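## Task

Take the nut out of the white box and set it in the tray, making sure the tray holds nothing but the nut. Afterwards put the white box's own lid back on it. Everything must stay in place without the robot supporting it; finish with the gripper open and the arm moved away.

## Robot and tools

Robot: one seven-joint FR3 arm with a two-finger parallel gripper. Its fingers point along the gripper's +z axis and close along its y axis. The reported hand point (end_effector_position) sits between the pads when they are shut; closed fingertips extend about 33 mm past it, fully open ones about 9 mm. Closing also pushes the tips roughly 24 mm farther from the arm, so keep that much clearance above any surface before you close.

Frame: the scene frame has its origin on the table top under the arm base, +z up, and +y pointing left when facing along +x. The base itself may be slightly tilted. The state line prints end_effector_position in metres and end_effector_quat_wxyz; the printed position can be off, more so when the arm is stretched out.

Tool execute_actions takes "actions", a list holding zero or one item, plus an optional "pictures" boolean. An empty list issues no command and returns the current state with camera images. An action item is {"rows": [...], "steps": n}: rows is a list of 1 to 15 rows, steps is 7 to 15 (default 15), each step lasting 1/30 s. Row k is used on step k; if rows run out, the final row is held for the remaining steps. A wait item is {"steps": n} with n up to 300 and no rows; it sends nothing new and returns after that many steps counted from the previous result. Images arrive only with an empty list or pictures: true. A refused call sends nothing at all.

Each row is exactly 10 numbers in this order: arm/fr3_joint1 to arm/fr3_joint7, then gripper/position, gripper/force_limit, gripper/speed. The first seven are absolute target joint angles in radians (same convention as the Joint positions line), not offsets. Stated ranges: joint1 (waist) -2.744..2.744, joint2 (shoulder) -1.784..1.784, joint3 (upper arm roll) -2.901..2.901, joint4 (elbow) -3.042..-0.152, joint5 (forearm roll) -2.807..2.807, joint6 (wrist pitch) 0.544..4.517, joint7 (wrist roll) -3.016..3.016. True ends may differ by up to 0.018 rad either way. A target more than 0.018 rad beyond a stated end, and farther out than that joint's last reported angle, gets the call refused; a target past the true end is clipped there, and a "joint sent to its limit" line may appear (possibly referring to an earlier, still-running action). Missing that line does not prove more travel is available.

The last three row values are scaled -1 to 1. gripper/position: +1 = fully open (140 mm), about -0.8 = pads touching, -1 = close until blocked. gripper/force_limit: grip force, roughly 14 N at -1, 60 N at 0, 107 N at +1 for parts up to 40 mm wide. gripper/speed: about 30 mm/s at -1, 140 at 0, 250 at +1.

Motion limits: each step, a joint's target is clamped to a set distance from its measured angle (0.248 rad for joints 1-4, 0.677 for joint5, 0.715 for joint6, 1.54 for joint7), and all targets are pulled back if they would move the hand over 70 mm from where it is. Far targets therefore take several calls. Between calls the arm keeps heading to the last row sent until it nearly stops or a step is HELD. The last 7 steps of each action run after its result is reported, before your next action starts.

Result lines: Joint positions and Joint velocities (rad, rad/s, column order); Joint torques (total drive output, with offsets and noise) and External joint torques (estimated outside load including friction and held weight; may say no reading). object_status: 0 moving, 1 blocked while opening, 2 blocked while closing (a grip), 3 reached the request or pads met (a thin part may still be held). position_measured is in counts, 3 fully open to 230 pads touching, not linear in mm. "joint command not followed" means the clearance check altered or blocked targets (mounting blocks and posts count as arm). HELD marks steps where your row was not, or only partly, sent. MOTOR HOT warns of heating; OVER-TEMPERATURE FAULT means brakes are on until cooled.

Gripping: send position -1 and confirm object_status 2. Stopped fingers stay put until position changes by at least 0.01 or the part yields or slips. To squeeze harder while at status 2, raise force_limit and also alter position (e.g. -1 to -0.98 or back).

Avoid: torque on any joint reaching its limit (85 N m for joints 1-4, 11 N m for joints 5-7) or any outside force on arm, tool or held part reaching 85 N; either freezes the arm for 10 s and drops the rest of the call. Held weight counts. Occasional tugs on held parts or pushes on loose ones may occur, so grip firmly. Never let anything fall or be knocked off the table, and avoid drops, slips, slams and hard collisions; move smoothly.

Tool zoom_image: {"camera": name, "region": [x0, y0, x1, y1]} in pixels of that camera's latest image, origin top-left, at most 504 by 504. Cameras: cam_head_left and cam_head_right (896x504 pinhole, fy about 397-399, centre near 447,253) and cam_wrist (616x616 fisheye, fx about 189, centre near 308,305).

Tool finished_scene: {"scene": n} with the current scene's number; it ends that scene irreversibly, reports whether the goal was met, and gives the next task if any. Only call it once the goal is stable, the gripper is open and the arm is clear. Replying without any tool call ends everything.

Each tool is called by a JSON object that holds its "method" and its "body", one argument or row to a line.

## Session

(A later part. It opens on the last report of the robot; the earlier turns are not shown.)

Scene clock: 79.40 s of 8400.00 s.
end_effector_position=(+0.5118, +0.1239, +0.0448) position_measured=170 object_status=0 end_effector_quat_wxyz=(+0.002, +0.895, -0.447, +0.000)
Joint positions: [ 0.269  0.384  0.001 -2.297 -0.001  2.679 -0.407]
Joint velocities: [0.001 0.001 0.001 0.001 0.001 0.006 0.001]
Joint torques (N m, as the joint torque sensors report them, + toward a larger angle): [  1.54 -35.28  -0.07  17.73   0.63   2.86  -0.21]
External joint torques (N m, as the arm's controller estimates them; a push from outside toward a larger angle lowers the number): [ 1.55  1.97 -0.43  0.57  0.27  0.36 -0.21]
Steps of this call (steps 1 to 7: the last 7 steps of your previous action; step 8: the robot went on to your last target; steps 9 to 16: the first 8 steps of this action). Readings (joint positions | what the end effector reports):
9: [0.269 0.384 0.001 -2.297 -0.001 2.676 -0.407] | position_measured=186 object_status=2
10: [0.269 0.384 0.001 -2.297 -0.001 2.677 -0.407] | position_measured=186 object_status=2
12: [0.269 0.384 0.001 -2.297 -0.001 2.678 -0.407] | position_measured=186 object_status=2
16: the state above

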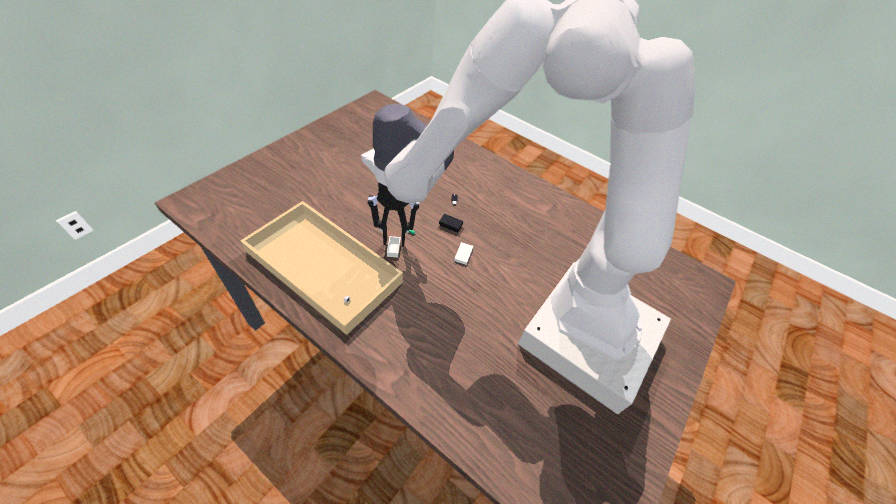

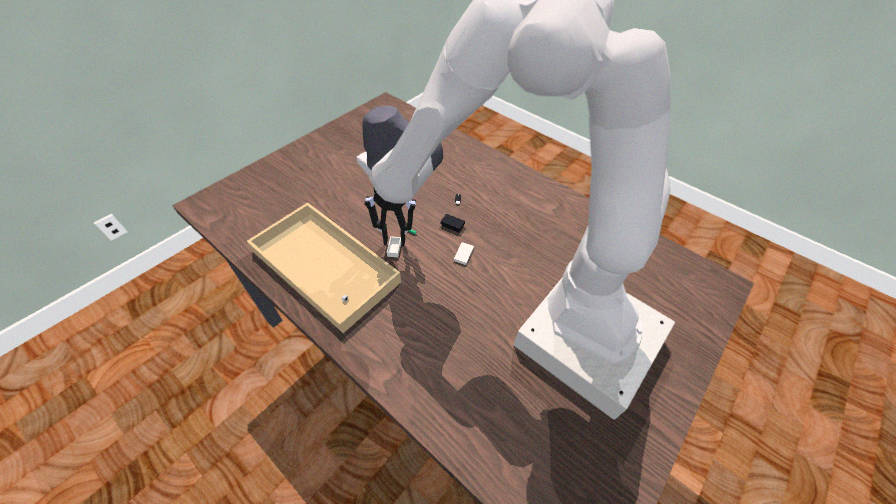

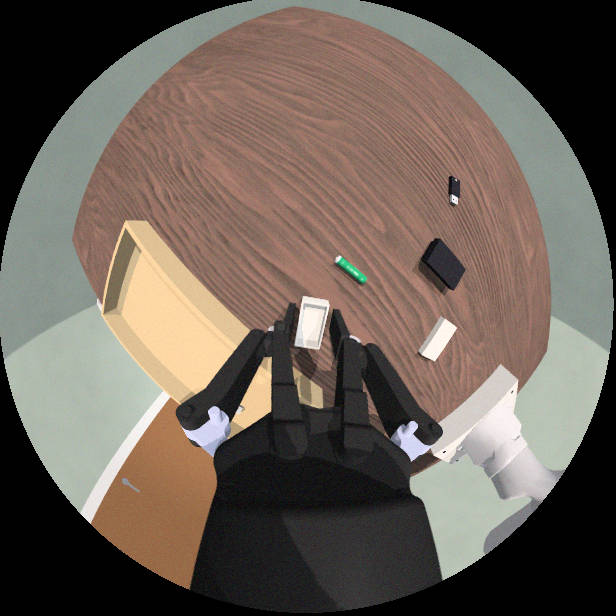

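{"method": "execute_actions", "body": {
  "actions": [
    {"rows":[[0.27,0.386,0,-2.295,0,2.682,-0.41,-0.1,-0.5,-0.3],[0.27,0.375,0,-2.296,0,2.671,-0.41,-0.1,-0.5,-0.3],[0.27,0.36,0,-2.297,0,2.657,-0.41,-0.1,-0.5,-0.3],[0.27,0.34,0,-2.298,0,2.638,-0.41,-0.1,-0.5,-0.3],[0.27,0.32,0,-2.299,0,2.619,-0.41,-0.1,-0.5,-0.3],[0.27,0.295,0,-2.3,0,2.595,-0.41,-0.1,-0.5,-0.3],[0.27,0.27,0,-2.3,0,2.57,-0.41,-0.1,-0.5,-0.3],[0.27,0.24,0,-2.3,0,2.54,-0.41,-0.1,-0.5,-0.3],[0.27,0.204,0,-2.3,0,2.504,-0.41,-0.1,-0.5,-0.3],[0.24,0.15,0,-2.38,0,2.53,-0.38,-0.1,-0.5,-0.3],[0.2,0.07,0,-2.5,0,2.57,-0.34,-0.1,-0.5,-0.3],[0.15,-0.03,0,-2.64,0,2.61,-0.3,-0.1,-0.5,-0.3],[0.1,-0.14,0,-2.78,0,2.64,-0.26,-0.1,-0.5,-0.3],[0.05,-0.243,0,-2.913,0,2.67,-0.22,-0.1,-0.5,-0.3]],"steps":15}
  ]
}}

{"method": "execute_actions", "body": {
  "actions": [
    {"rows":[[0.05,-0.243,0,-2.913,0,2.67,-0.22,-0.1,-0.5,-0.3]],"steps":15}
  ]
}}

{"method": "execute_actions", "body": {
  "actions": [
    {"rows":[[0.05,-0.22,0,-2.912,0,2.692,-0.22,-0.1,-0.5,-0.3],[0.05,-0.195,0,-2.911,0,2.716,-0.22,-0.1,-0.5,-0.3],[0.05,-0.17,0,-2.91,0,2.74,-0.22,-0.1,-0.5,-0.3],[0.05,-0.145,0,-2.909,0,2.764,-0.22,-0.1,-0.5,-0.3],[0.05,-0.12,0,-2.908,0,2.788,-0.22,-0.1,-0.5,-0.3],[0.05,-0.095,0,-2.907,0,2.812,-0.22,-0.1,-0.5,-0.3],[0.05,-0.07,0,-2.906,0,2.836,-0.22,-0.1,-0.5,-0.3],[0.05,-0.05,0,-2.905,0,2.855,-0.22,-0.1,-0.5,-0.3],[0.05,-0.03,0,-2.904,0,2.874,-0.22,-0.1,-0.5,-0.3],[0.05,-0.015,0,-2.903,0,2.888,-0.22,-0.1,-0.5,-0.3]],"steps":15}
  ],
  "pictures": true
}}

Scene clock: 81.23 s of 8400.00 s.
end_effector_position=(+0.5185, +0.1255, +0.0817) position_measured=141 object_status=3 end_effector_quat_wxyz=(-0.004, +0.895, -0.447, +0.007)
Joint positions: [ 0.269  0.302  0.001 -2.302 -0.001  2.619 -0.407]
Joint velocities: [-0.001 -0.721  0.001 -0.002 -0.001 -0.489 -0.001]
Joint torques (N m, as the joint torque sensors report them, + toward a larger angle): [  1.34 -38.3   -0.91  18.27   0.76   2.67  -0.25]
External joint torques (N m, as the arm's controller estimates them; a push from outside toward a larger angle lowers the number): [ 1.48 -1.08 -1.09 -2.22  0.34 -0.48 -0.25]
Steps of this call (steps 1 to 7: the last 7 steps of your previous action; steps 8 to 15: the robot went on to your last target; steps 16 to 47: nothing new was sent; steps 48 to 55: the first 8 steps of this action). Readings (joint positions | what the end effector reports):
48: [0.269 0.385 0.001 -2.297 -0.001 2.680 -0.407] | position_measured=141 object_status=3
49: [0.269 0.384 0.001 -2.297 -0.001 2.679 -0.407] | position_measured=141 object_status=3
51: [0.269 0.372 0.001 -2.299 -0.001 2.669 -0.407] | position_measured=141 object_status=3
55: the state above

Scene clock: 81.73 s of 8400.00 s.
end_effector_position=(+0.3428, +0.0071, +0.1132) position_measured=141 object_status=3 end_effector_quat_wxyz=(+0.004, +0.807, -0.590, -0.003)
Joint positions: [ 0.056 -0.229 -0.003 -2.892 -0.001  2.651 -0.288]
Joint velocities: [-0.046 -0.116  0.021 -0.34   0.     0.059  0.214]
Joint torques (N m, as the joint torque sensors report them, + toward a larger angle): [ -1.13 -20.62   0.32  21.45   0.65   3.99   0.  ]
External joint torques (N m, as the arm's controller estimates them; a push from outside toward a larger angle lowers the number): [-1.37 -1.41  0.31 -1.77  0.21  0.49  0.01]
Steps of this call (steps 1 to 7: the last 7 steps of your previous action; steps 8 to 15: the first 8 steps of this action). Readings (joint positions | what the end effector reports):
8: [0.119 -0.085 0.002 -2.632 -0.001 2.622 -0.350] | position_measured=141 object_status=3
9: [0.098 -0.133 -0.003 -2.686 -0.001 2.629 -0.340] | position_measured=141 object_status=3
11: [0.074 -0.187 -0.006 -2.778 -0.001 2.641 -0.323] | position_measured=141 object_status=3
15: the state above

Scene clock: 82.23 s of 8400.00 s.
end_effector_position=(+0.3296, +0.0062, +0.0747) position_measured=141 object_status=3 end_effector_quat_wxyz=(+0.013, +0.791, -0.611, -0.014)
Joint positions: [ 0.053 -0.102 -0.001 -2.908 -0.001  2.766 -0.236]
Joint velocities: [0.    0.695 0.001 0.008 0.    0.517 0.041]
Joint torques (N m, as the joint torque sensors report them, + toward a larger angle): [ -0.7  -21.5   -0.32  16.47   0.59   2.97   0.05]
External joint torques (N m, as the arm's controller estimates them; a push from outside toward a larger angle lowers the number): [-0.7   1.64 -0.22  1.23  0.33  0.49  0.05]
Steps of this call (steps 1 to 7: the last 7 steps of your previous action; steps 8 to 15: the first 8 steps of this action). Readings (joint positions | what the end effector reports):
8: [0.053 -0.238 -0.001 -2.910 -0.001 2.667 -0.250] | position_measured=141 object_status=3
9: [0.053 -0.229 -0.001 -2.910 -0.001 2.675 -0.247] | position_measured=141 object_status=3
11: [0.053 -0.195 -0.001 -2.909 -0.001 2.699 -0.243] | position_measured=141 object_status=3
15: the state above

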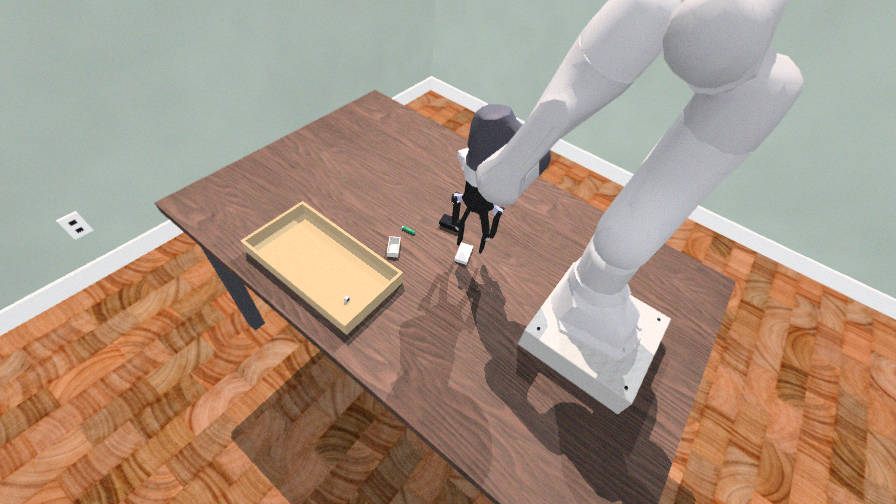

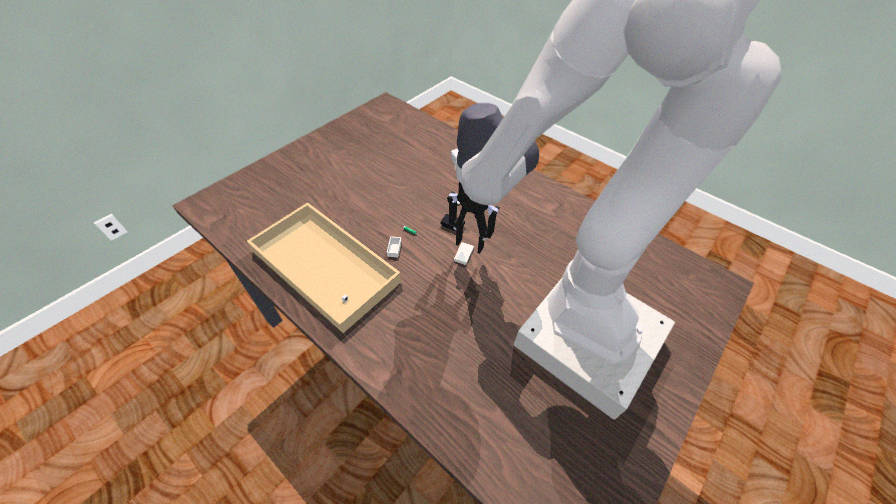

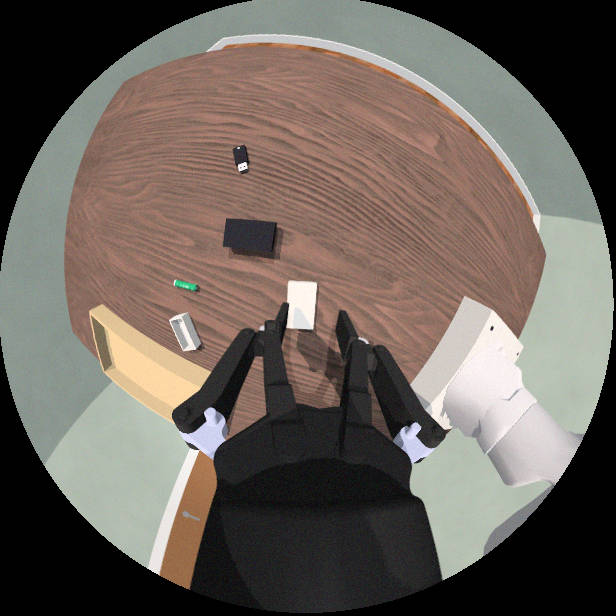

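{"method": "execute_actions", "body": {
  "actions": []
}}

Scene clock: 82.47 s of 8400.00 s.
end_effector_position=(+0.3297, +0.0061, +0.0542) position_measured=141 object_status=3 end_effector_quat_wxyz=(+0.012, +0.789, -0.614, -0.012)
Joint positions: [ 0.053 -0.019 -0.001 -2.907 -0.001  2.853 -0.229]
Joint velocities: [-0.001  0.044  0.     0.012  0.     0.191  0.02 ]
Joint torques (N m, as the joint torque sensors report them, + toward a larger angle): [ -1.04 -19.96  -0.1   13.82   0.41   3.11   0.09]
External joint torques (N m, as the arm's controller estimates them; a push from outside toward a larger angle lowers the number): [-0.95  1.51 -0.01 -0.05  0.21  0.62  0.09]
Kept back: nothing.
Steps of this call (steps 1 to 7: the last 7 steps of your previous action). Readings (joint positions | what the end effector reports):
1: [0.053 -0.079 -0.001 -2.907 -0.001 2.784 -0.234] | position_measured=141 object_status=3
2: [0.053 -0.058 -0.001 -2.907 -0.001 2.802 -0.233] | position_measured=141 object_status=3
4: [0.053 -0.031 -0.001 -2.907 -0.001 2.828 -0.231] | position_measured=141 object_status=3
7: the state above

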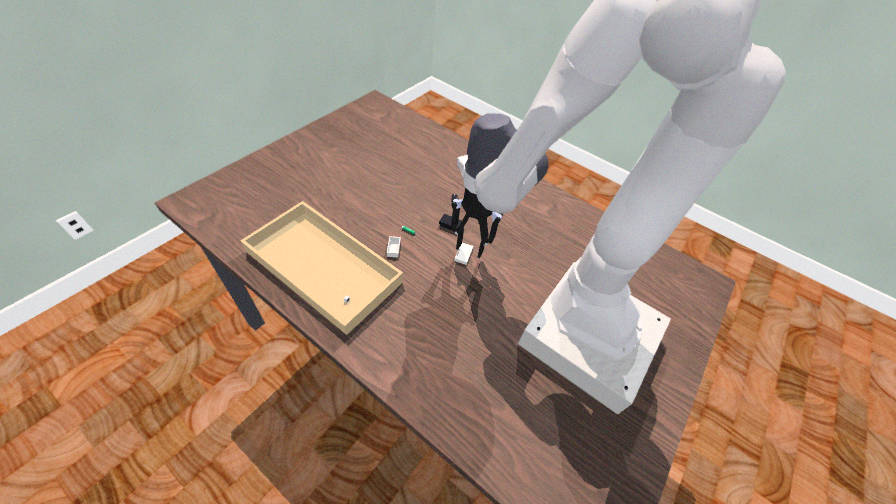

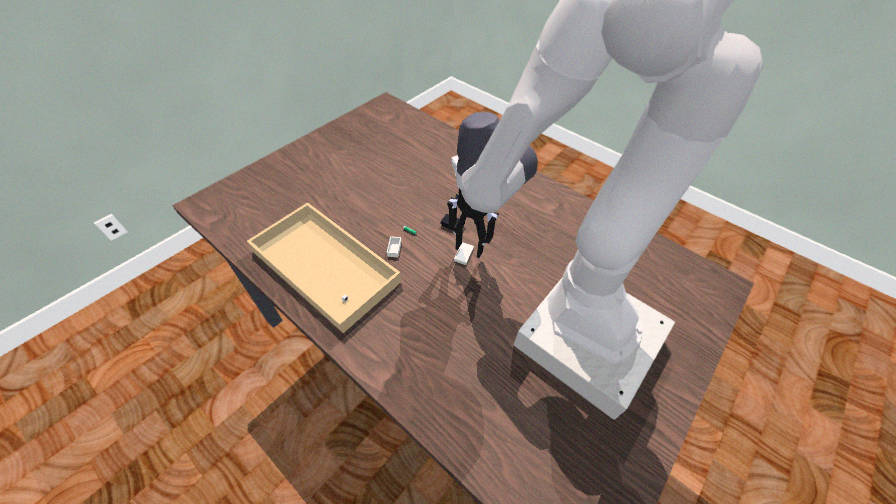

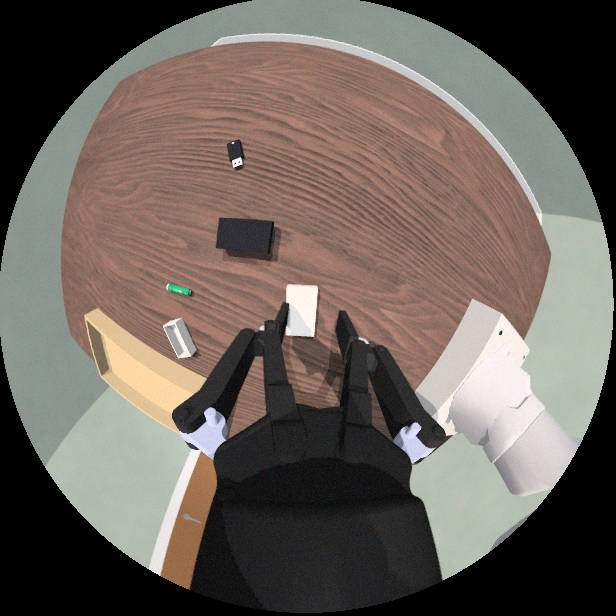

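{"method": "execute_actions", "body": {
  "actions": [
    {"rows":[[0.045,-0.05,0,-2.9,0,2.85,-0.235,-0.1,-0.5,-0.3],[0.04,-0.055,0,-2.893,0,2.835,-0.235,-0.1,-0.5,-0.3],[0.035,-0.057,0,-2.885,0,2.828,-0.235,-0.1,-0.5,-0.3]],"steps":15}
  ]
}}

{"method": "execute_actions", "body": {
  "actions": [
    {"rows":[[0.035,-0.05,0,-2.885,0,2.835,-0.235,-0.1,-0.5,-0.3],[0.035,-0.04,0,-2.884,0,2.844,-0.235,-0.1,-0.5,-0.3],[0.035,-0.03,0,-2.883,0,2.853,-0.235,-0.1,-0.5,-0.3],[0.035,-0.02,0,-2.882,0,2.862,-0.235,-0.1,-0.5,-0.3],[0.035,-0.01,0,-2.881,0,2.871,-0.235,-0.1,-0.5,-0.3],[0.035,0,0,-2.88,0,2.88,-0.235,-0.1,-0.5,-0.3],[0.035,0.008,0,-2.879,0,2.887,-0.235,-0.1,-0.5,-0.3]],"steps":15}
  ]
}}

{"method": "execute_actions", "body": {
  "actions": []
}}

Scene clock: 83.73 s of 8400.00 s.
end_effector_position=(+0.3527, +0.0018, +0.0713) position_measured=141 object_status=3 end_effector_quat_wxyz=(-0.003, +0.785, -0.620, +0.007)
Joint positions: [ 0.038 -0.055 -0.    -2.887 -0.001  2.844 -0.228]
Joint velocities: [-0.011 -0.015 -0.001  0.01  -0.001 -0.078 -0.012]
Joint torques (N m, as the joint torque sensors report them, + toward a larger angle): [ -1.03 -20.99  -0.41  13.42   0.48   2.03  -0.35]
External joint torques (N m, as the arm's controller estimates them; a push from outside toward a larger angle lowers the number): [-1.09 -1.32 -0.43 -0.52  0.25 -0.39 -0.34]
Steps of this call (steps 1 to 30: the robot went on to your last target; steps 31 to 38: the first 8 steps of this action). Readings (joint positions | what the end effector reports):
31: [0.052 -0.021 -0.001 -2.905 -0.001 2.880 -0.224] | position_measured=141 object_status=3
32: [0.049 -0.030 -0.001 -2.904 -0.001 2.872 -0.225] | position_measured=141 object_status=3
34: [0.043 -0.045 -0.000 -2.895 -0.001 2.859 -0.226] | position_measured=141 object_status=3
38: the state above

Scene clock: 84.23 s of 8400.00 s.
end_effector_position=(+0.3442, +0.0015, +0.0568) position_measured=141 object_status=3 end_effector_quat_wxyz=(+0.005, +0.785, -0.619, -0.004)
Joint positions: [ 0.038 -0.006 -0.    -2.882 -0.001  2.862 -0.231]
Joint velocities: [ 0.     0.195 -0.001  0.     0.     0.126 -0.003]
Joint torques (N m, as the joint torque sensors report them, + toward a larger angle): [ -0.59 -23.31   0.06  15.17   0.44   3.23  -0.39]
External joint torques (N m, as the arm's controller estimates them; a push from outside toward a larger angle lowers the number): [-0.6   0.52  0.06  0.54  0.25  0.52 -0.39]
Steps of this call (steps 1 to 7: the last 7 steps of your previous action; steps 8 to 15: the first 8 steps of this action). Readings (joint positions | what the end effector reports):
8: [0.038 -0.055 -0.000 -2.887 -0.001 2.834 -0.230] | position_measured=141 object_status=3
9: [0.038 -0.052 -0.000 -2.886 -0.001 2.835 -0.230] | position_measured=141 object_status=3
11: [0.038 -0.040 -0.000 -2.885 -0.001 2.842 -0.231] | position_measured=141 object_status=3
15: the state above

Scene clock: 84.47 s of 8400.00 s.
end_effector_position=(+0.3460, +0.0014, +0.0543) position_measured=141 object_status=3 end_effector_quat_wxyz=(+0.003, +0.786, -0.619, -0.002)
Joint positions: [ 0.038  0.006 -0.    -2.881 -0.001  2.879 -0.231]
Joint velocities: [-0.     0.002 -0.     0.005  0.001  0.037 -0.001]
Joint torques (N m, as the joint torque sensors report them, + toward a larger angle): [ -1.26 -20.46   0.48  14.2    0.41   2.92  -0.18]
External joint torques (N m, as the arm's controller estimates them; a push from outside toward a larger angle lowers the number): [-1.16  1.01  0.57  0.75  0.19  0.45 -0.18]
Kept back: nothing.
Steps of this call (steps 1 to 7: the last 7 steps of your previous action). Readings (joint positions | what the end effector reports):
1: [0.038 -0.001 -0.000 -2.882 -0.001 2.866 -0.231] | position_measured=141 object_status=3
2: [0.038 0.003 -0.000 -2.882 -0.001 2.869 -0.231] | position_measured=141 object_status=3
4: [0.038 0.005 -0.000 -2.882 -0.001 2.874 -0.231] | position_measured=141 object_status=3
7: the state above

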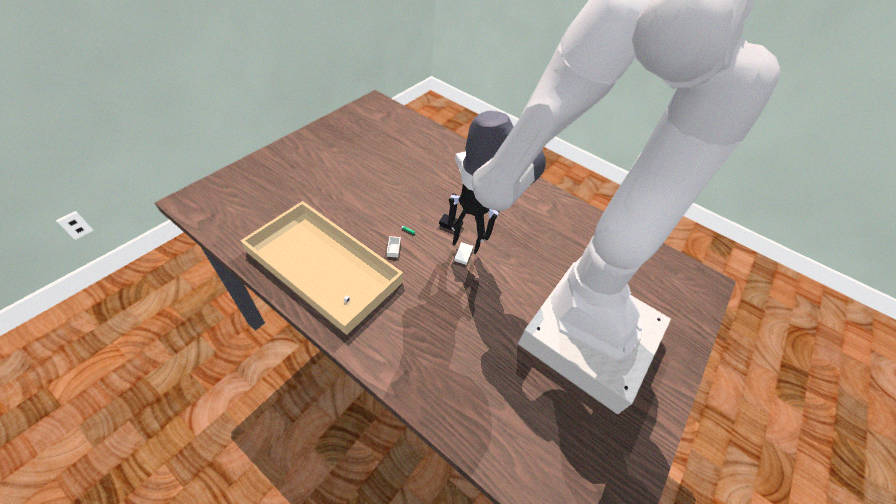

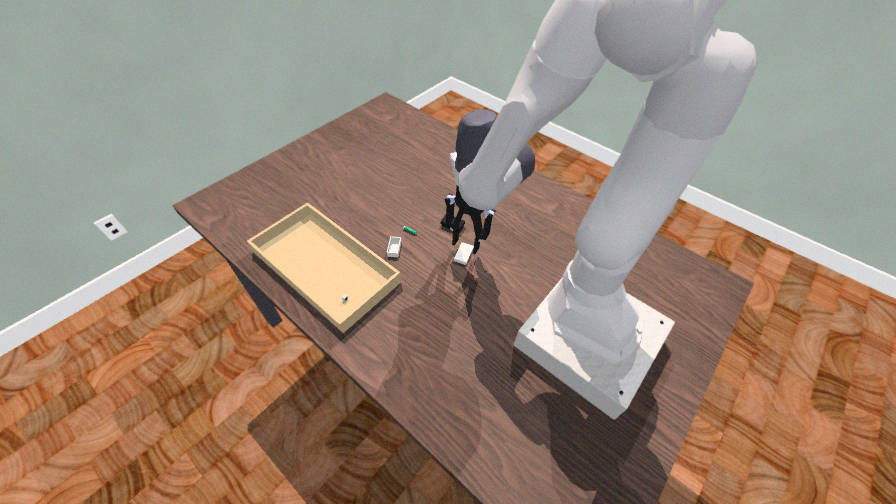

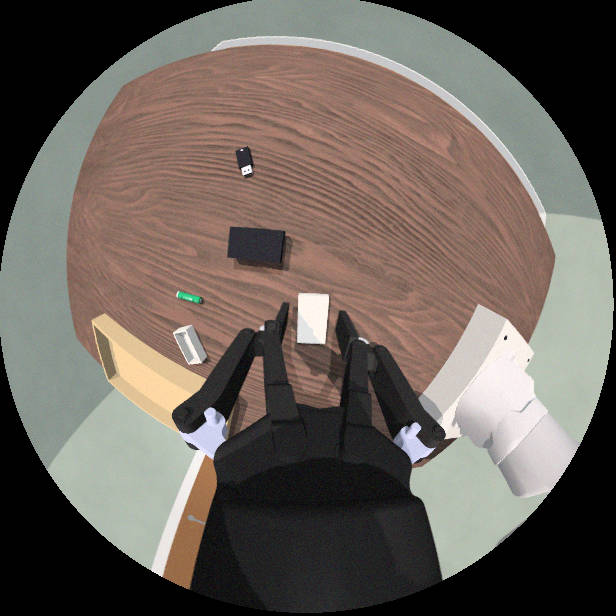

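{"method": "execute_actions", "body": {
  "actions": [
    {"rows":[[0.035,0.014,0,-2.879,0,2.893,-0.2,-0.1,-0.5,-0.3],[0.035,0.02,0,-2.879,0,2.899,-0.19,-0.1,-0.5,-0.3],[0.035,0.026,0,-2.879,0,2.905,-0.19,-0.1,-0.5,-0.3],[0.035,0.032,0,-2.879,0,2.911,-0.19,-0.1,-0.5,-0.3],[0.035,0.037,0,-2.879,0,2.916,-0.19,-0.1,-0.5,-0.3],[0.035,0.042,0,-2.879,0,2.921,-0.19,-0.1,-0.5,-0.3]],"steps":15}
  ]
}}

{"method": "execute_actions", "body": {
  "actions": [
    {"rows":[[0.035,0.042,0,-2.879,0,2.921,-0.19,-1,-0.4,-0.2]],"steps":15}
  ]
}}

{"method": "execute_actions", "body": {
  "actions": [
    {"steps":12}
  ],
  "pictures": true
}}

Scene clock: 85.10 s of 8400.00 s.
end_effector_position=(+0.3446, +0.0014, +0.0465) position_measured=141 object_status=3 end_effector_quat_wxyz=(+0.004, +0.779, -0.627, -0.003)
Joint positions: [ 0.038  0.036 -0.    -2.88  -0.001  2.906 -0.21 ]
Joint velocities: [-0.     0.072  0.001  0.    -0.     0.07   0.056]
Joint torques (N m, as the joint torque sensors report them, + toward a larger angle): [ -0.77 -21.46  -0.56  12.46   0.39   3.06   0.06]
External joint torques (N m, as the arm's controller estimates them; a push from outside toward a larger angle lowers the number): [-0.74  1.84 -0.56 -1.25  0.21  0.42  0.06]
Steps of this call (steps 1 to 11: the robot went on to your last target; steps 12 to 19: the first 8 steps of this action). Readings (joint positions | what the end effector reports):
12: [0.038 0.007 -0.000 -2.881 -0.001 2.885 -0.229] | position_measured=141 object_status=3
13: [0.038 0.010 -0.000 -2.881 -0.001 2.887 -0.226] | position_measured=141 object_status=3
15: [0.038 0.018 -0.000 -2.880 -0.001 2.893 -0.219] | position_measured=141 object_status=3
19: the state above

Scene clock: 85.60 s of 8400.00 s.
end_effector_position=(+0.3469, +0.0014, +0.0461) position_measured=184 object_status=0 end_effector_quat_wxyz=(+0.002, +0.775, -0.632, +0.000)
Joint positions: [ 0.038  0.04  -0.    -2.88  -0.001  2.918 -0.197]
Joint velocities: [-0.     0.001 -0.    -0.002 -0.001  0.004  0.012]
Joint torques (N m, as the joint torque sensors report them, + toward a larger angle): [ -0.27 -21.26  -0.39  12.53   0.43   3.01  -0.03]
External joint torques (N m, as the arm's controller estimates them; a push from outside toward a larger angle lowers the number): [-0.25  0.73 -0.4  -0.31  0.25  0.52 -0.03]
Steps of this call (steps 1 to 7: the last 7 steps of your previous action; steps 8 to 15: the first 8 steps of this action). Readings (joint positions | what the end effector reports):
8: [0.038 0.040 -0.000 -2.880 -0.001 2.916 -0.200] | position_measured=141 object_status=0
9: [0.038 0.040 -0.000 -2.880 -0.001 2.916 -0.200] | position_measured=146 object_status=0
11: [0.038 0.040 -0.000 -2.880 -0.001 2.917 -0.198] | position_measured=159 object_status=0
15: the state above

Scene clock: 86.00 s of 8400.00 s.
end_effector_position=(+0.3471, +0.0014, +0.0462) position_measured=232 object_status=0 end_effector_quat_wxyz=(+0.001, +0.774, -0.633, +0.001)
Joint positions: [ 0.038  0.041 -0.    -2.88  -0.001  2.918 -0.194]
Joint velocities: [-0.    -0.001  0.001  0.     0.     0.     0.004]
Joint torques (N m, as the joint torque sensors report them, + toward a larger angle): [ -0.49 -21.68   0.23  12.96   0.45   3.     0.03]
External joint torques (N m, as the arm's controller estimates them; a push from outside toward a larger angle lowers the number): [-0.45  0.42  0.22 -0.01  0.27  0.48  0.03]
Kept back: nothing.
Steps of this call (steps 1 to 7: the last 7 steps of your previous action; steps 8 to 12: the robot went on to your last target). Readings (joint positions | what the end effector reports):
1: [0.038 0.040 -0.000 -2.880 -0.001 2.918 -0.196] | position_measured=191 object_status=0
2: [0.038 0.041 -0.000 -2.880 -0.001 2.918 -0.196] | position_measured=197 object_status=0
4: [0.038 0.041 -0.000 -2.880 -0.001 2.918 -0.195] | position_measured=210 object_status=0
8: [0.038 0.041 -0.000 -2.880 -0.001 2.918 -0.195] | position_measured=232 object_status=0
12: the state above

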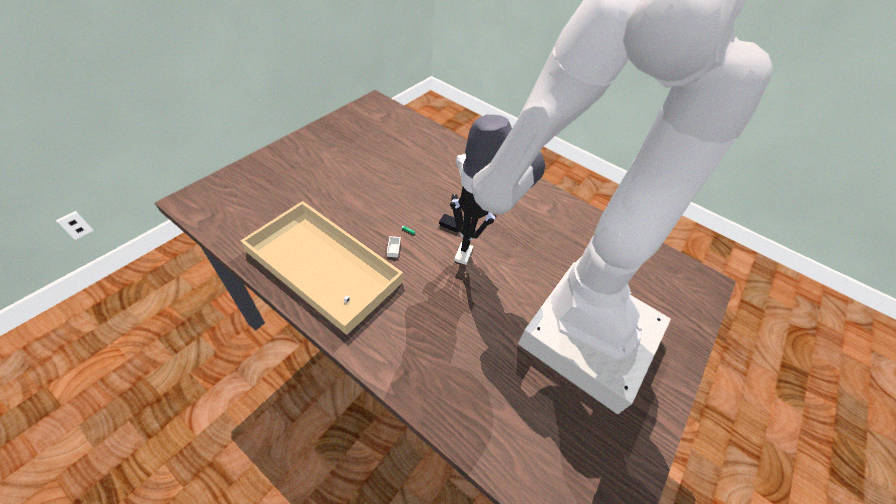

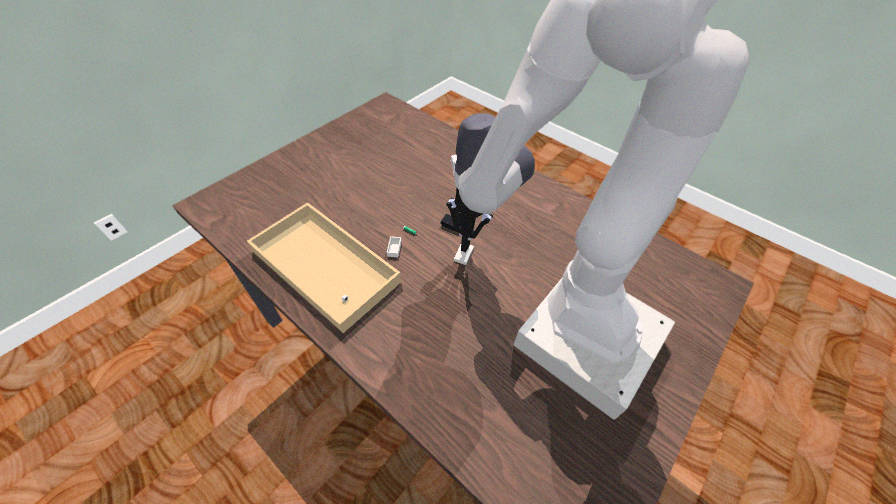

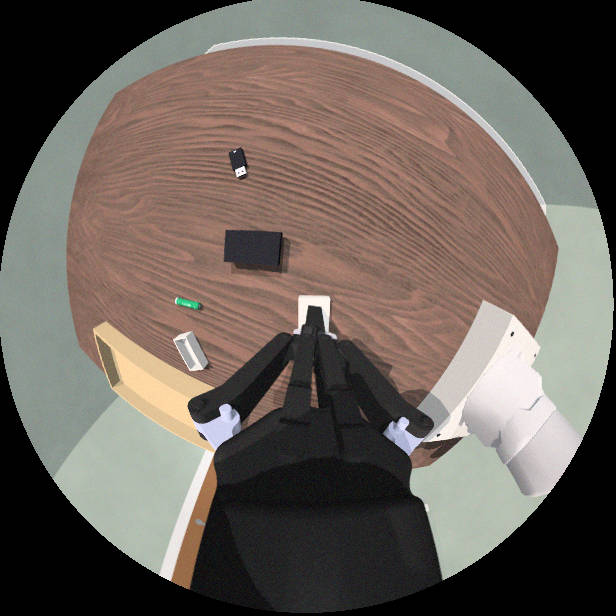

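{"method": "execute_actions", "body": {
  "actions": [
    {"rows":[[0.035,0.042,0,-2.879,0,2.921,-0.19,-0.1,-0.4,0.3]],"steps":15}
  ]
}}

{"method": "execute_actions", "body": {
  "actions": [
    {"rows":[[0.035,0.047,0,-2.878,0,2.926,-0.19,-0.1,-0.4,0.3],[0.035,0.052,0,-2.878,0,2.931,-0.19,-0.1,-0.4,0.3],[0.035,0.057,0,-2.878,0,2.936,-0.19,-0.1,-0.4,0.3],[0.035,0.062,0,-2.877,0,2.941,-0.19,-0.1,-0.4,0.3],[0.035,0.067,0,-2.877,0,2.945,-0.19,-0.1,-0.4,0.3],[0.035,0.07,0,-2.877,0,2.947,-0.19,-0.1,-0.4,0.3]],"steps":15}
  ]
}}

{"method": "execute_actions", "body": {
  "actions": [
    {"rows":[[0.035,0.07,0,-2.877,0,2.947,-0.19,-1,-0.4,-0.2]],"steps":15}
  ]
}}

{"method": "execute_actions", "body": {
  "actions": [
    {"steps":10}
  ],
  "pictures": true
}}

Scene clock: 86.70 s of 8400.00 s.
end_effector_position=(+0.3472, +0.0014, +0.0462) position_measured=169 object_status=0 end_effector_quat_wxyz=(+0.001, +0.774, -0.634, +0.001)
Joint positions: [ 0.038  0.041 -0.    -2.88  -0.001  2.919 -0.193]
Joint velocities: [ 0.001  0.001  0.001  0.    -0.     0.001  0.   ]
Joint torques (N m, as the joint torque sensors report them, + toward a larger angle): [ -1.3  -20.36   0.34  12.85   0.42   2.87   0.19]
External joint torques (N m, as the arm's controller estimates them; a push from outside toward a larger angle lowers the number): [-1.26  1.66  0.33 -0.04  0.25  0.37  0.19]
Steps of this call (steps 1 to 13: the robot went on to your last target; steps 14 to 21: the first 8 steps of this action). Readings (joint positions | what the end effector reports):
14: [0.038 0.041 -0.000 -2.880 -0.001 2.919 -0.193] | position_measured=232 object_status=0
15: [0.038 0.041 -0.000 -2.880 -0.001 2.919 -0.193] | position_measured=231 object_status=0
17: [0.038 0.041 -0.000 -2.880 -0.001 2.919 -0.193] | position_measured=206 object_status=0
21: the state above

Scene clock: 87.20 s of 8400.00 s.
end_effector_position=(+0.3443, +0.0014, +0.0394) position_measured=141 object_status=3 end_effector_quat_wxyz=(+0.003, +0.774, -0.634, -0.002)
Joint positions: [ 0.038  0.065 -0.    -2.879 -0.001  2.936 -0.193]
Joint velocities: [ 0.001  0.058 -0.001 -0.001  0.     0.049 -0.   ]
Joint torques (N m, as the joint torque sensors report them, + toward a larger angle): [ -1.32 -22.22  -0.06  12.28   0.41   2.97   0.14]
External joint torques (N m, as the arm's controller estimates them; a push from outside toward a larger angle lowers the number): [-1.28  1.22 -0.08 -0.72  0.26  0.36  0.14]
Steps of this call (steps 1 to 7: the last 7 steps of your previous action; steps 8 to 15: the first 8 steps of this action). Readings (joint positions | what the end effector reports):
8: [0.038 0.041 -0.000 -2.880 -0.001 2.920 -0.193] | position_measured=141 object_status=0
9: [0.038 0.043 -0.000 -2.880 -0.001 2.921 -0.193] | position_measured=141 object_status=3
11: [0.038 0.050 -0.000 -2.879 -0.001 2.926 -0.193] | position_measured=141 object_status=3
15: the state above

Scene clock: 87.70 s of 8400.00 s.
end_effector_position=(+0.3473, +0.0014, +0.0398) position_measured=179 object_status=0 end_effector_quat_wxyz=(+0.001, +0.774, -0.634, +0.001)
Joint positions: [ 0.038  0.067 -0.    -2.878 -0.001  2.945 -0.193]
Joint velocities: [-0.     0.005 -0.001  0.     0.     0.003  0.003]
Joint torques (N m, as the joint torque sensors report them, + toward a larger angle): [ -0.39 -20.03   0.57  11.57   0.4    2.86   0.04]
External joint torques (N m, as the arm's controller estimates them; a push from outside toward a larger angle lowers the number): [-0.31  1.78  0.59 -0.22  0.24  0.44  0.04]
Steps of this call (steps 1 to 7: the last 7 steps of your previous action; steps 8 to 15: the first 8 steps of this action). Readings (joint positions | what the end effector reports):
8: [0.038 0.068 -0.000 -2.879 -0.001 2.943 -0.193] | position_measured=141 object_status=0
9: [0.038 0.068 -0.000 -2.879 -0.001 2.943 -0.193] | position_measured=146 object_status=0
11: [0.038 0.068 -0.000 -2.879 -0.001 2.943 -0.193] | position_measured=159 object_status=0
15: the state above

Scene clock: 88.03 s of 8400.00 s.
end_effector_position=(+0.3473, +0.0014, +0.0397) position_measured=179 object_status=2 end_effector_quat_wxyz=(+0.001, +0.774, -0.634, +0.001)
Joint positions: [ 0.038  0.068 -0.    -2.878 -0.001  2.945 -0.193]
Joint velocities: [-0.001  0.001 -0.    -0.001 -0.     0.    -0.   ]
Joint torques (N m, as the joint torque sensors report them, + toward a larger angle): [ -0.41 -20.23   0.01  11.69   0.44   3.01   0.16]
External joint torques (N m, as the arm's controller estimates them; a push from outside toward a larger angle lowers the number): [-0.37  2.19 -0.01 -0.72  0.28  0.51  0.16]
Kept back: nothing.
Steps of this call (steps 1 to 7: the last 7 steps of your previous action; steps 8 to 10: the robot went on to your last target). Readings (joint positions | what the end effector reports):
1: [0.038 0.067 -0.000 -2.878 -0.001 2.945 -0.193] | position_measured=179 object_status=0
2: [0.038 0.068 -0.000 -2.878 -0.001 2.945 -0.193] | position_measured=179 object_status=0
4: [0.038 0.068 -0.000 -2.878 -0.001 2.945 -0.193] | position_measured=179 object_status=0
8: [0.038 0.068 -0.000 -2.878 -0.001 2.945 -0.193] | position_measured=179 object_status=2
10: the state above

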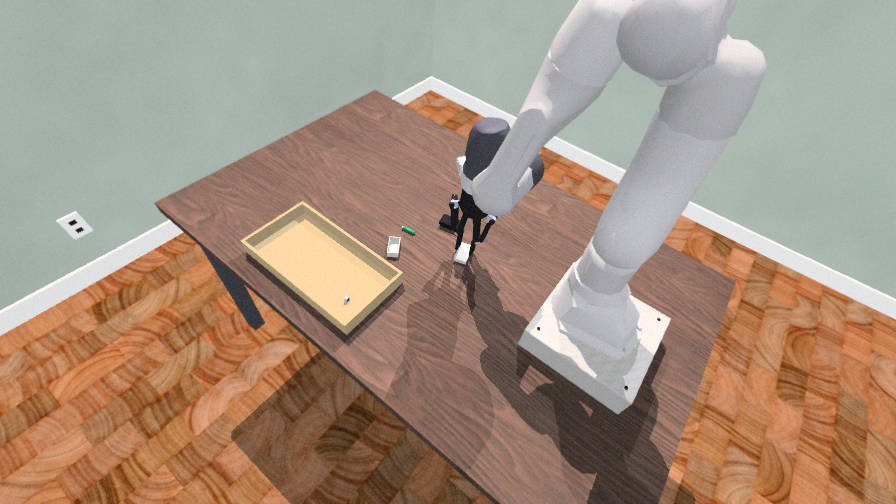

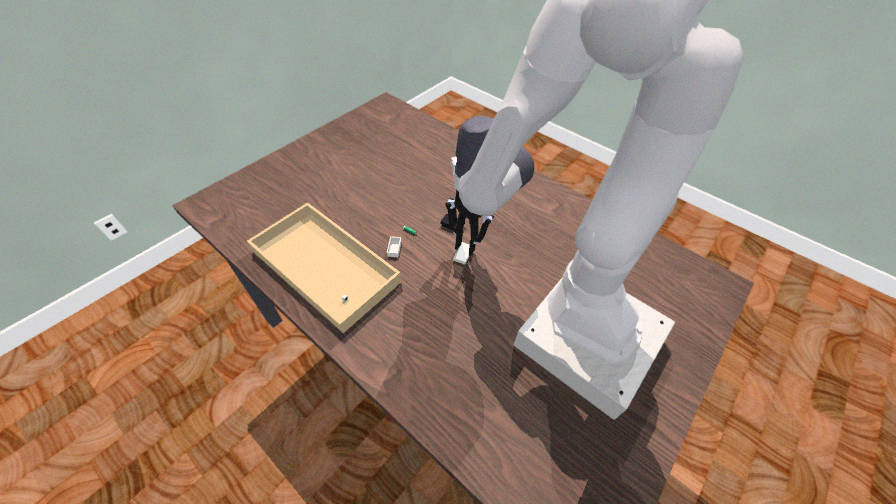

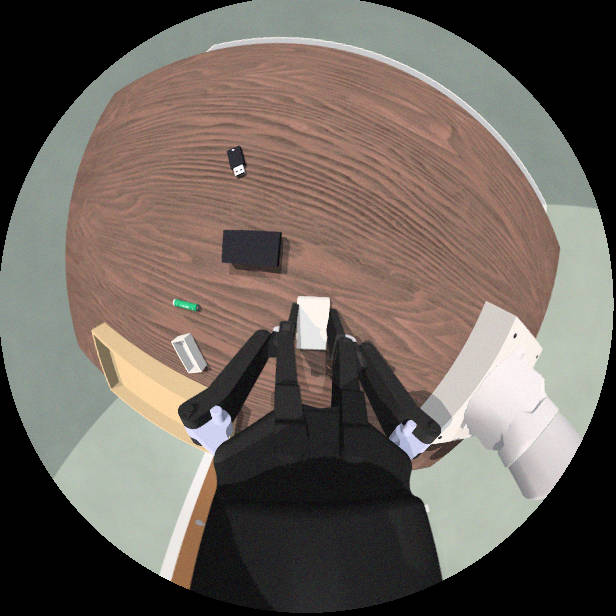

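{"method": "execute_actions", "body": {
  "actions": [
    {"rows":[[0.035,0.055,0,-2.878,0,2.933,-0.19,-1,-0.4,-0.2],[0.035,0.035,0,-2.88,0,2.915,-0.2,-1,-0.4,-0.2],[0.035,0.01,0,-2.882,0,2.892,-0.21,-1,-0.4,-0.2],[0.035,-0.02,0,-2.884,0,2.864,-0.22,-1,-0.4,-0.2],[0.035,-0.055,0,-2.886,0,2.831,-0.24,-1,-0.4,-0.2],[0.035,-0.09,0,-2.888,0,2.798,-0.26,-1,-0.4,-0.2],[0.035,-0.13,0,-2.89,0,2.76,-0.28,-1,-0.4,-0.2],[0.04,-0.16,0,-2.88,0,2.72,-0.3,-1,-0.4,-0.2],[0.07,-0.13,0,-2.8,0,2.67,-0.32,-1,-0.4,-0.2],[0.11,-0.07,0,-2.7,0,2.63,-0.34,-1,-0.4,-0.2],[0.15,0,0,-2.6,0,2.6,-0.36,-1,-0.4,-0.2],[0.19,0.07,0,-2.5,0,2.57,-0.38,-1,-0.4,-0.2],[0.23,0.14,0,-2.4,0,2.54,-0.4,-1,-0.4,-0.2],[0.27,0.204,0,-2.3,0,2.504,-0.41,-1,-0.4,-0.2]],"steps":15}
  ]
}}

{"method": "execute_actions", "body": {
  "actions": [
    {"rows":[[0.27,0.204,0,-2.3,0,2.504,-0.41,-1,-0.4,-0.2]],"steps":15}
  ]
}}

{"method": "execute_actions", "body": {
  "actions": [
    {"rows":[[0.27,0.215,0,-2.3,0,2.515,-0.41,-1,-0.4,-0.2],[0.27,0.23,0,-2.3,0,2.53,-0.41,-1,-0.4,-0.2],[0.27,0.245,0,-2.3,0,2.545,-0.41,-1,-0.4,-0.2],[0.27,0.26,0,-2.3,0,2.56,-0.41,-1,-0.4,-0.2],[0.27,0.275,0,-2.3,0,2.575,-0.41,-1,-0.4,-0.2],[0.27,0.288,0,-2.299,0,2.587,-0.41,-1,-0.4,-0.2],[0.27,0.3,0,-2.299,0,2.599,-0.41,-1,-0.4,-0.2],[0.27,0.31,0,-2.299,0,2.609,-0.41,-1,-0.4,-0.2],[0.27,0.318,0,-2.299,0,2.617,-0.41,-1,-0.4,-0.2],[0.27,0.324,0,-2.299,0,2.623,-0.41,-1,-0.4,-0.2]],"steps":15}
  ]
}}

{"method": "execute_actions", "body": {
  "actions": [
    {"steps":15}
  ],
  "pictures": true
}}

Scene clock: 90.07 s of 8400.00 s.
end_effector_position=(+0.3618, +0.0015, +0.0817) position_measured=179 object_status=2 end_effector_quat_wxyz=(-0.012, +0.782, -0.623, +0.017)
Joint positions: [ 0.037 -0.085 -0.    -2.886 -0.001  2.841 -0.221]
Joint velocities: [ 0.    -0.981 -0.     0.037 -0.002 -0.72  -0.251]
Joint torques (N m, as the joint torque sensors report them, + toward a larger angle): [  2.21 -16.82   0.16  15.75   0.52   2.3   -0.26]
External joint torques (N m, as the arm's controller estimates them; a push from outside toward a larger angle lowers the number): [ 1.75 -0.75  0.33 -0.76  0.22 -0.47 -0.25]
Steps of this call (steps 1 to 15: the robot went on to your last target; steps 16 to 53: nothing new was sent; steps 54 to 61: the first 8 steps of this action). Readings (joint positions | what the end effector reports):
54: [0.038 0.066 -0.000 -2.878 -0.001 2.944 -0.193] | position_measured=179 object_status=2
55: [0.038 0.060 -0.000 -2.879 -0.001 2.939 -0.194] | position_measured=179 object_status=2
57: [0.038 0.031 -0.000 -2.882 -0.001 2.920 -0.197] | position_measured=179 object_status=2
61: the state above

Scene clock: 90.57 s of 8400.00 s.
end_effector_position=(+0.5199, +0.1276, +0.1268) position_measured=179 object_status=2 end_effector_quat_wxyz=(-0.009, +0.885, -0.465, +0.012)
Joint positions: [ 0.269  0.199  0.004 -2.306 -0.001  2.535 -0.363]
Joint velocities: [ 0.001  0.041 -0.033  0.053 -0.    -0.17  -0.144]
Joint torques (N m, as the joint torque sensors report them, + toward a larger angle): [  1.1  -33.48  -0.2   19.69   0.73   2.22  -0.06]
External joint torques (N m, as the arm's controller estimates them; a push from outside toward a larger angle lowers the number): [ 1.45  1.01 -0.42  0.17  0.25 -0.33 -0.06]
Steps of this call (steps 1 to 7: the last 7 steps of your previous action; steps 8 to 15: the first 8 steps of this action). Readings (joint positions | what the end effector reports):
8: [0.229 0.146 -0.001 -2.405 -0.001 2.612 -0.313] | position_measured=179 object_status=2
9: [0.246 0.168 0.002 -2.367 -0.001 2.595 -0.323] | position_measured=179 object_status=2
11: [0.264 0.188 0.005 -2.327 -0.001 2.568 -0.339] | position_measured=179 object_status=2
15: the state above

Scene clock: 91.07 s of 8400.00 s.
end_effector_position=(+0.5086, +0.1233, +0.0884) position_measured=179 object_status=2 end_effector_quat_wxyz=(+0.007, +0.893, -0.450, -0.006)
Joint positions: [ 0.269  0.282  0.001 -2.299 -0.001  2.562 -0.398]
Joint velocities: [-0.     0.395 -0.    -0.001 -0.     0.261 -0.027]
Joint torques (N m, as the joint torque sensors report them, + toward a larger angle): [  0.78 -37.23  -1.68  17.29   0.77   3.22  -0.26]
External joint torques (N m, as the arm's controller estimates them; a push from outside toward a larger angle lowers the number): [ 0.93  1.9  -1.82 -2.18  0.33  0.59 -0.26]
Steps of this call (steps 1 to 7: the last 7 steps of your previous action; steps 8 to 15: the first 8 steps of this action). Readings (joint positions | what the end effector reports):
8: [0.269 0.204 0.001 -2.302 -0.001 2.513 -0.389] | position_measured=179 object_status=2
9: [0.269 0.208 0.001 -2.301 -0.001 2.516 -0.391] | position_measured=179 object_status=2
11: [0.269 0.227 0.001 -2.299 -0.001 2.527 -0.394] | position_measured=179 object_status=2
15: the state above

Scene clock: 91.57 s of 8400.00 s.
end_effector_position=(+0.5118, +0.1240, +0.0707) position_measured=179 object_status=2 end_effector_quat_wxyz=(+0.003, +0.894, -0.447, -0.001)
Joint positions: [ 0.269  0.323  0.001 -2.3   -0.001  2.617 -0.405]
Joint velocities: [ 0.     0.001  0.    -0.    -0.     0.02  -0.005]
Joint torques (N m, as the joint torque sensors report them, + toward a larger angle): [  1.3  -35.17  -0.87  17.95   0.71   3.08  -0.26]
External joint torques (N m, as the arm's controller estimates them; a push from outside toward a larger angle lowers the number): [ 1.51  1.12 -0.98 -0.07  0.3   0.6  -0.26]
Kept back: nothing.
Steps of this call (steps 1 to 7: the last 7 steps of your previous action; steps 8 to 15: the robot went on to your last target). Readings (joint positions | what the end effector reports):
1: [0.269 0.294 0.001 -2.299 -0.001 2.571 -0.399] | position_measured=179 object_status=2
2: [0.269 0.305 0.001 -2.299 -0.001 2.579 -0.400] | position_measured=179 object_status=2
4: [0.269 0.318 0.001 -2.300 -0.001 2.592 -0.401] | position_measured=179 object_status=2
8: [0.269 0.323 0.001 -2.300 -0.001 2.607 -0.403] | position_measured=179 object_status=2
15: the state above

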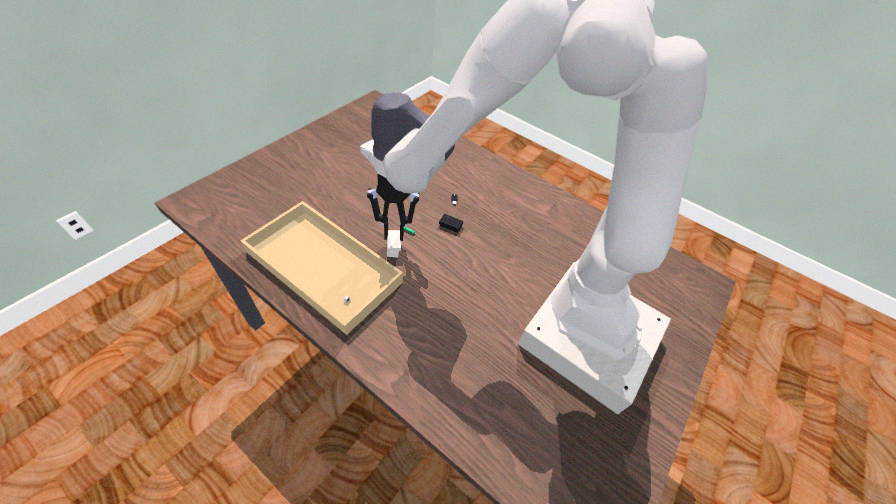

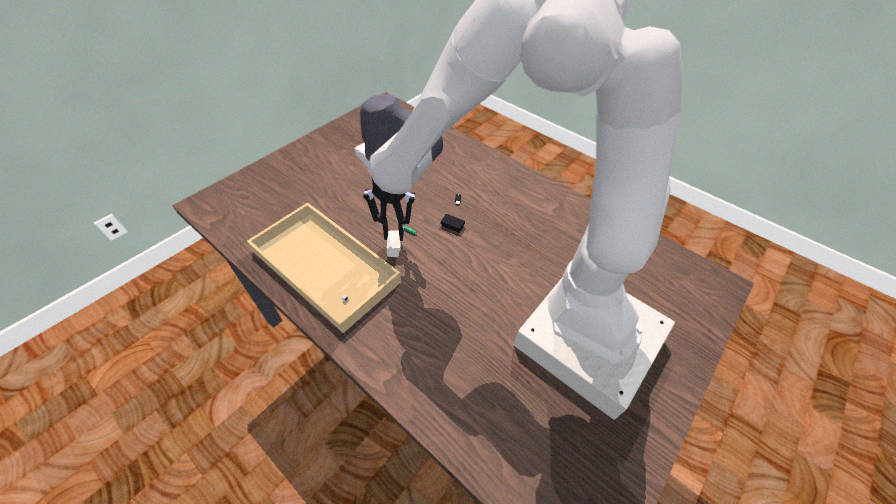

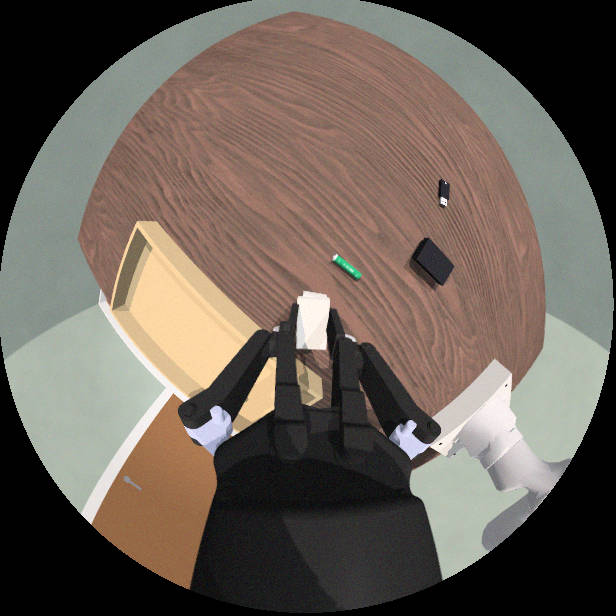

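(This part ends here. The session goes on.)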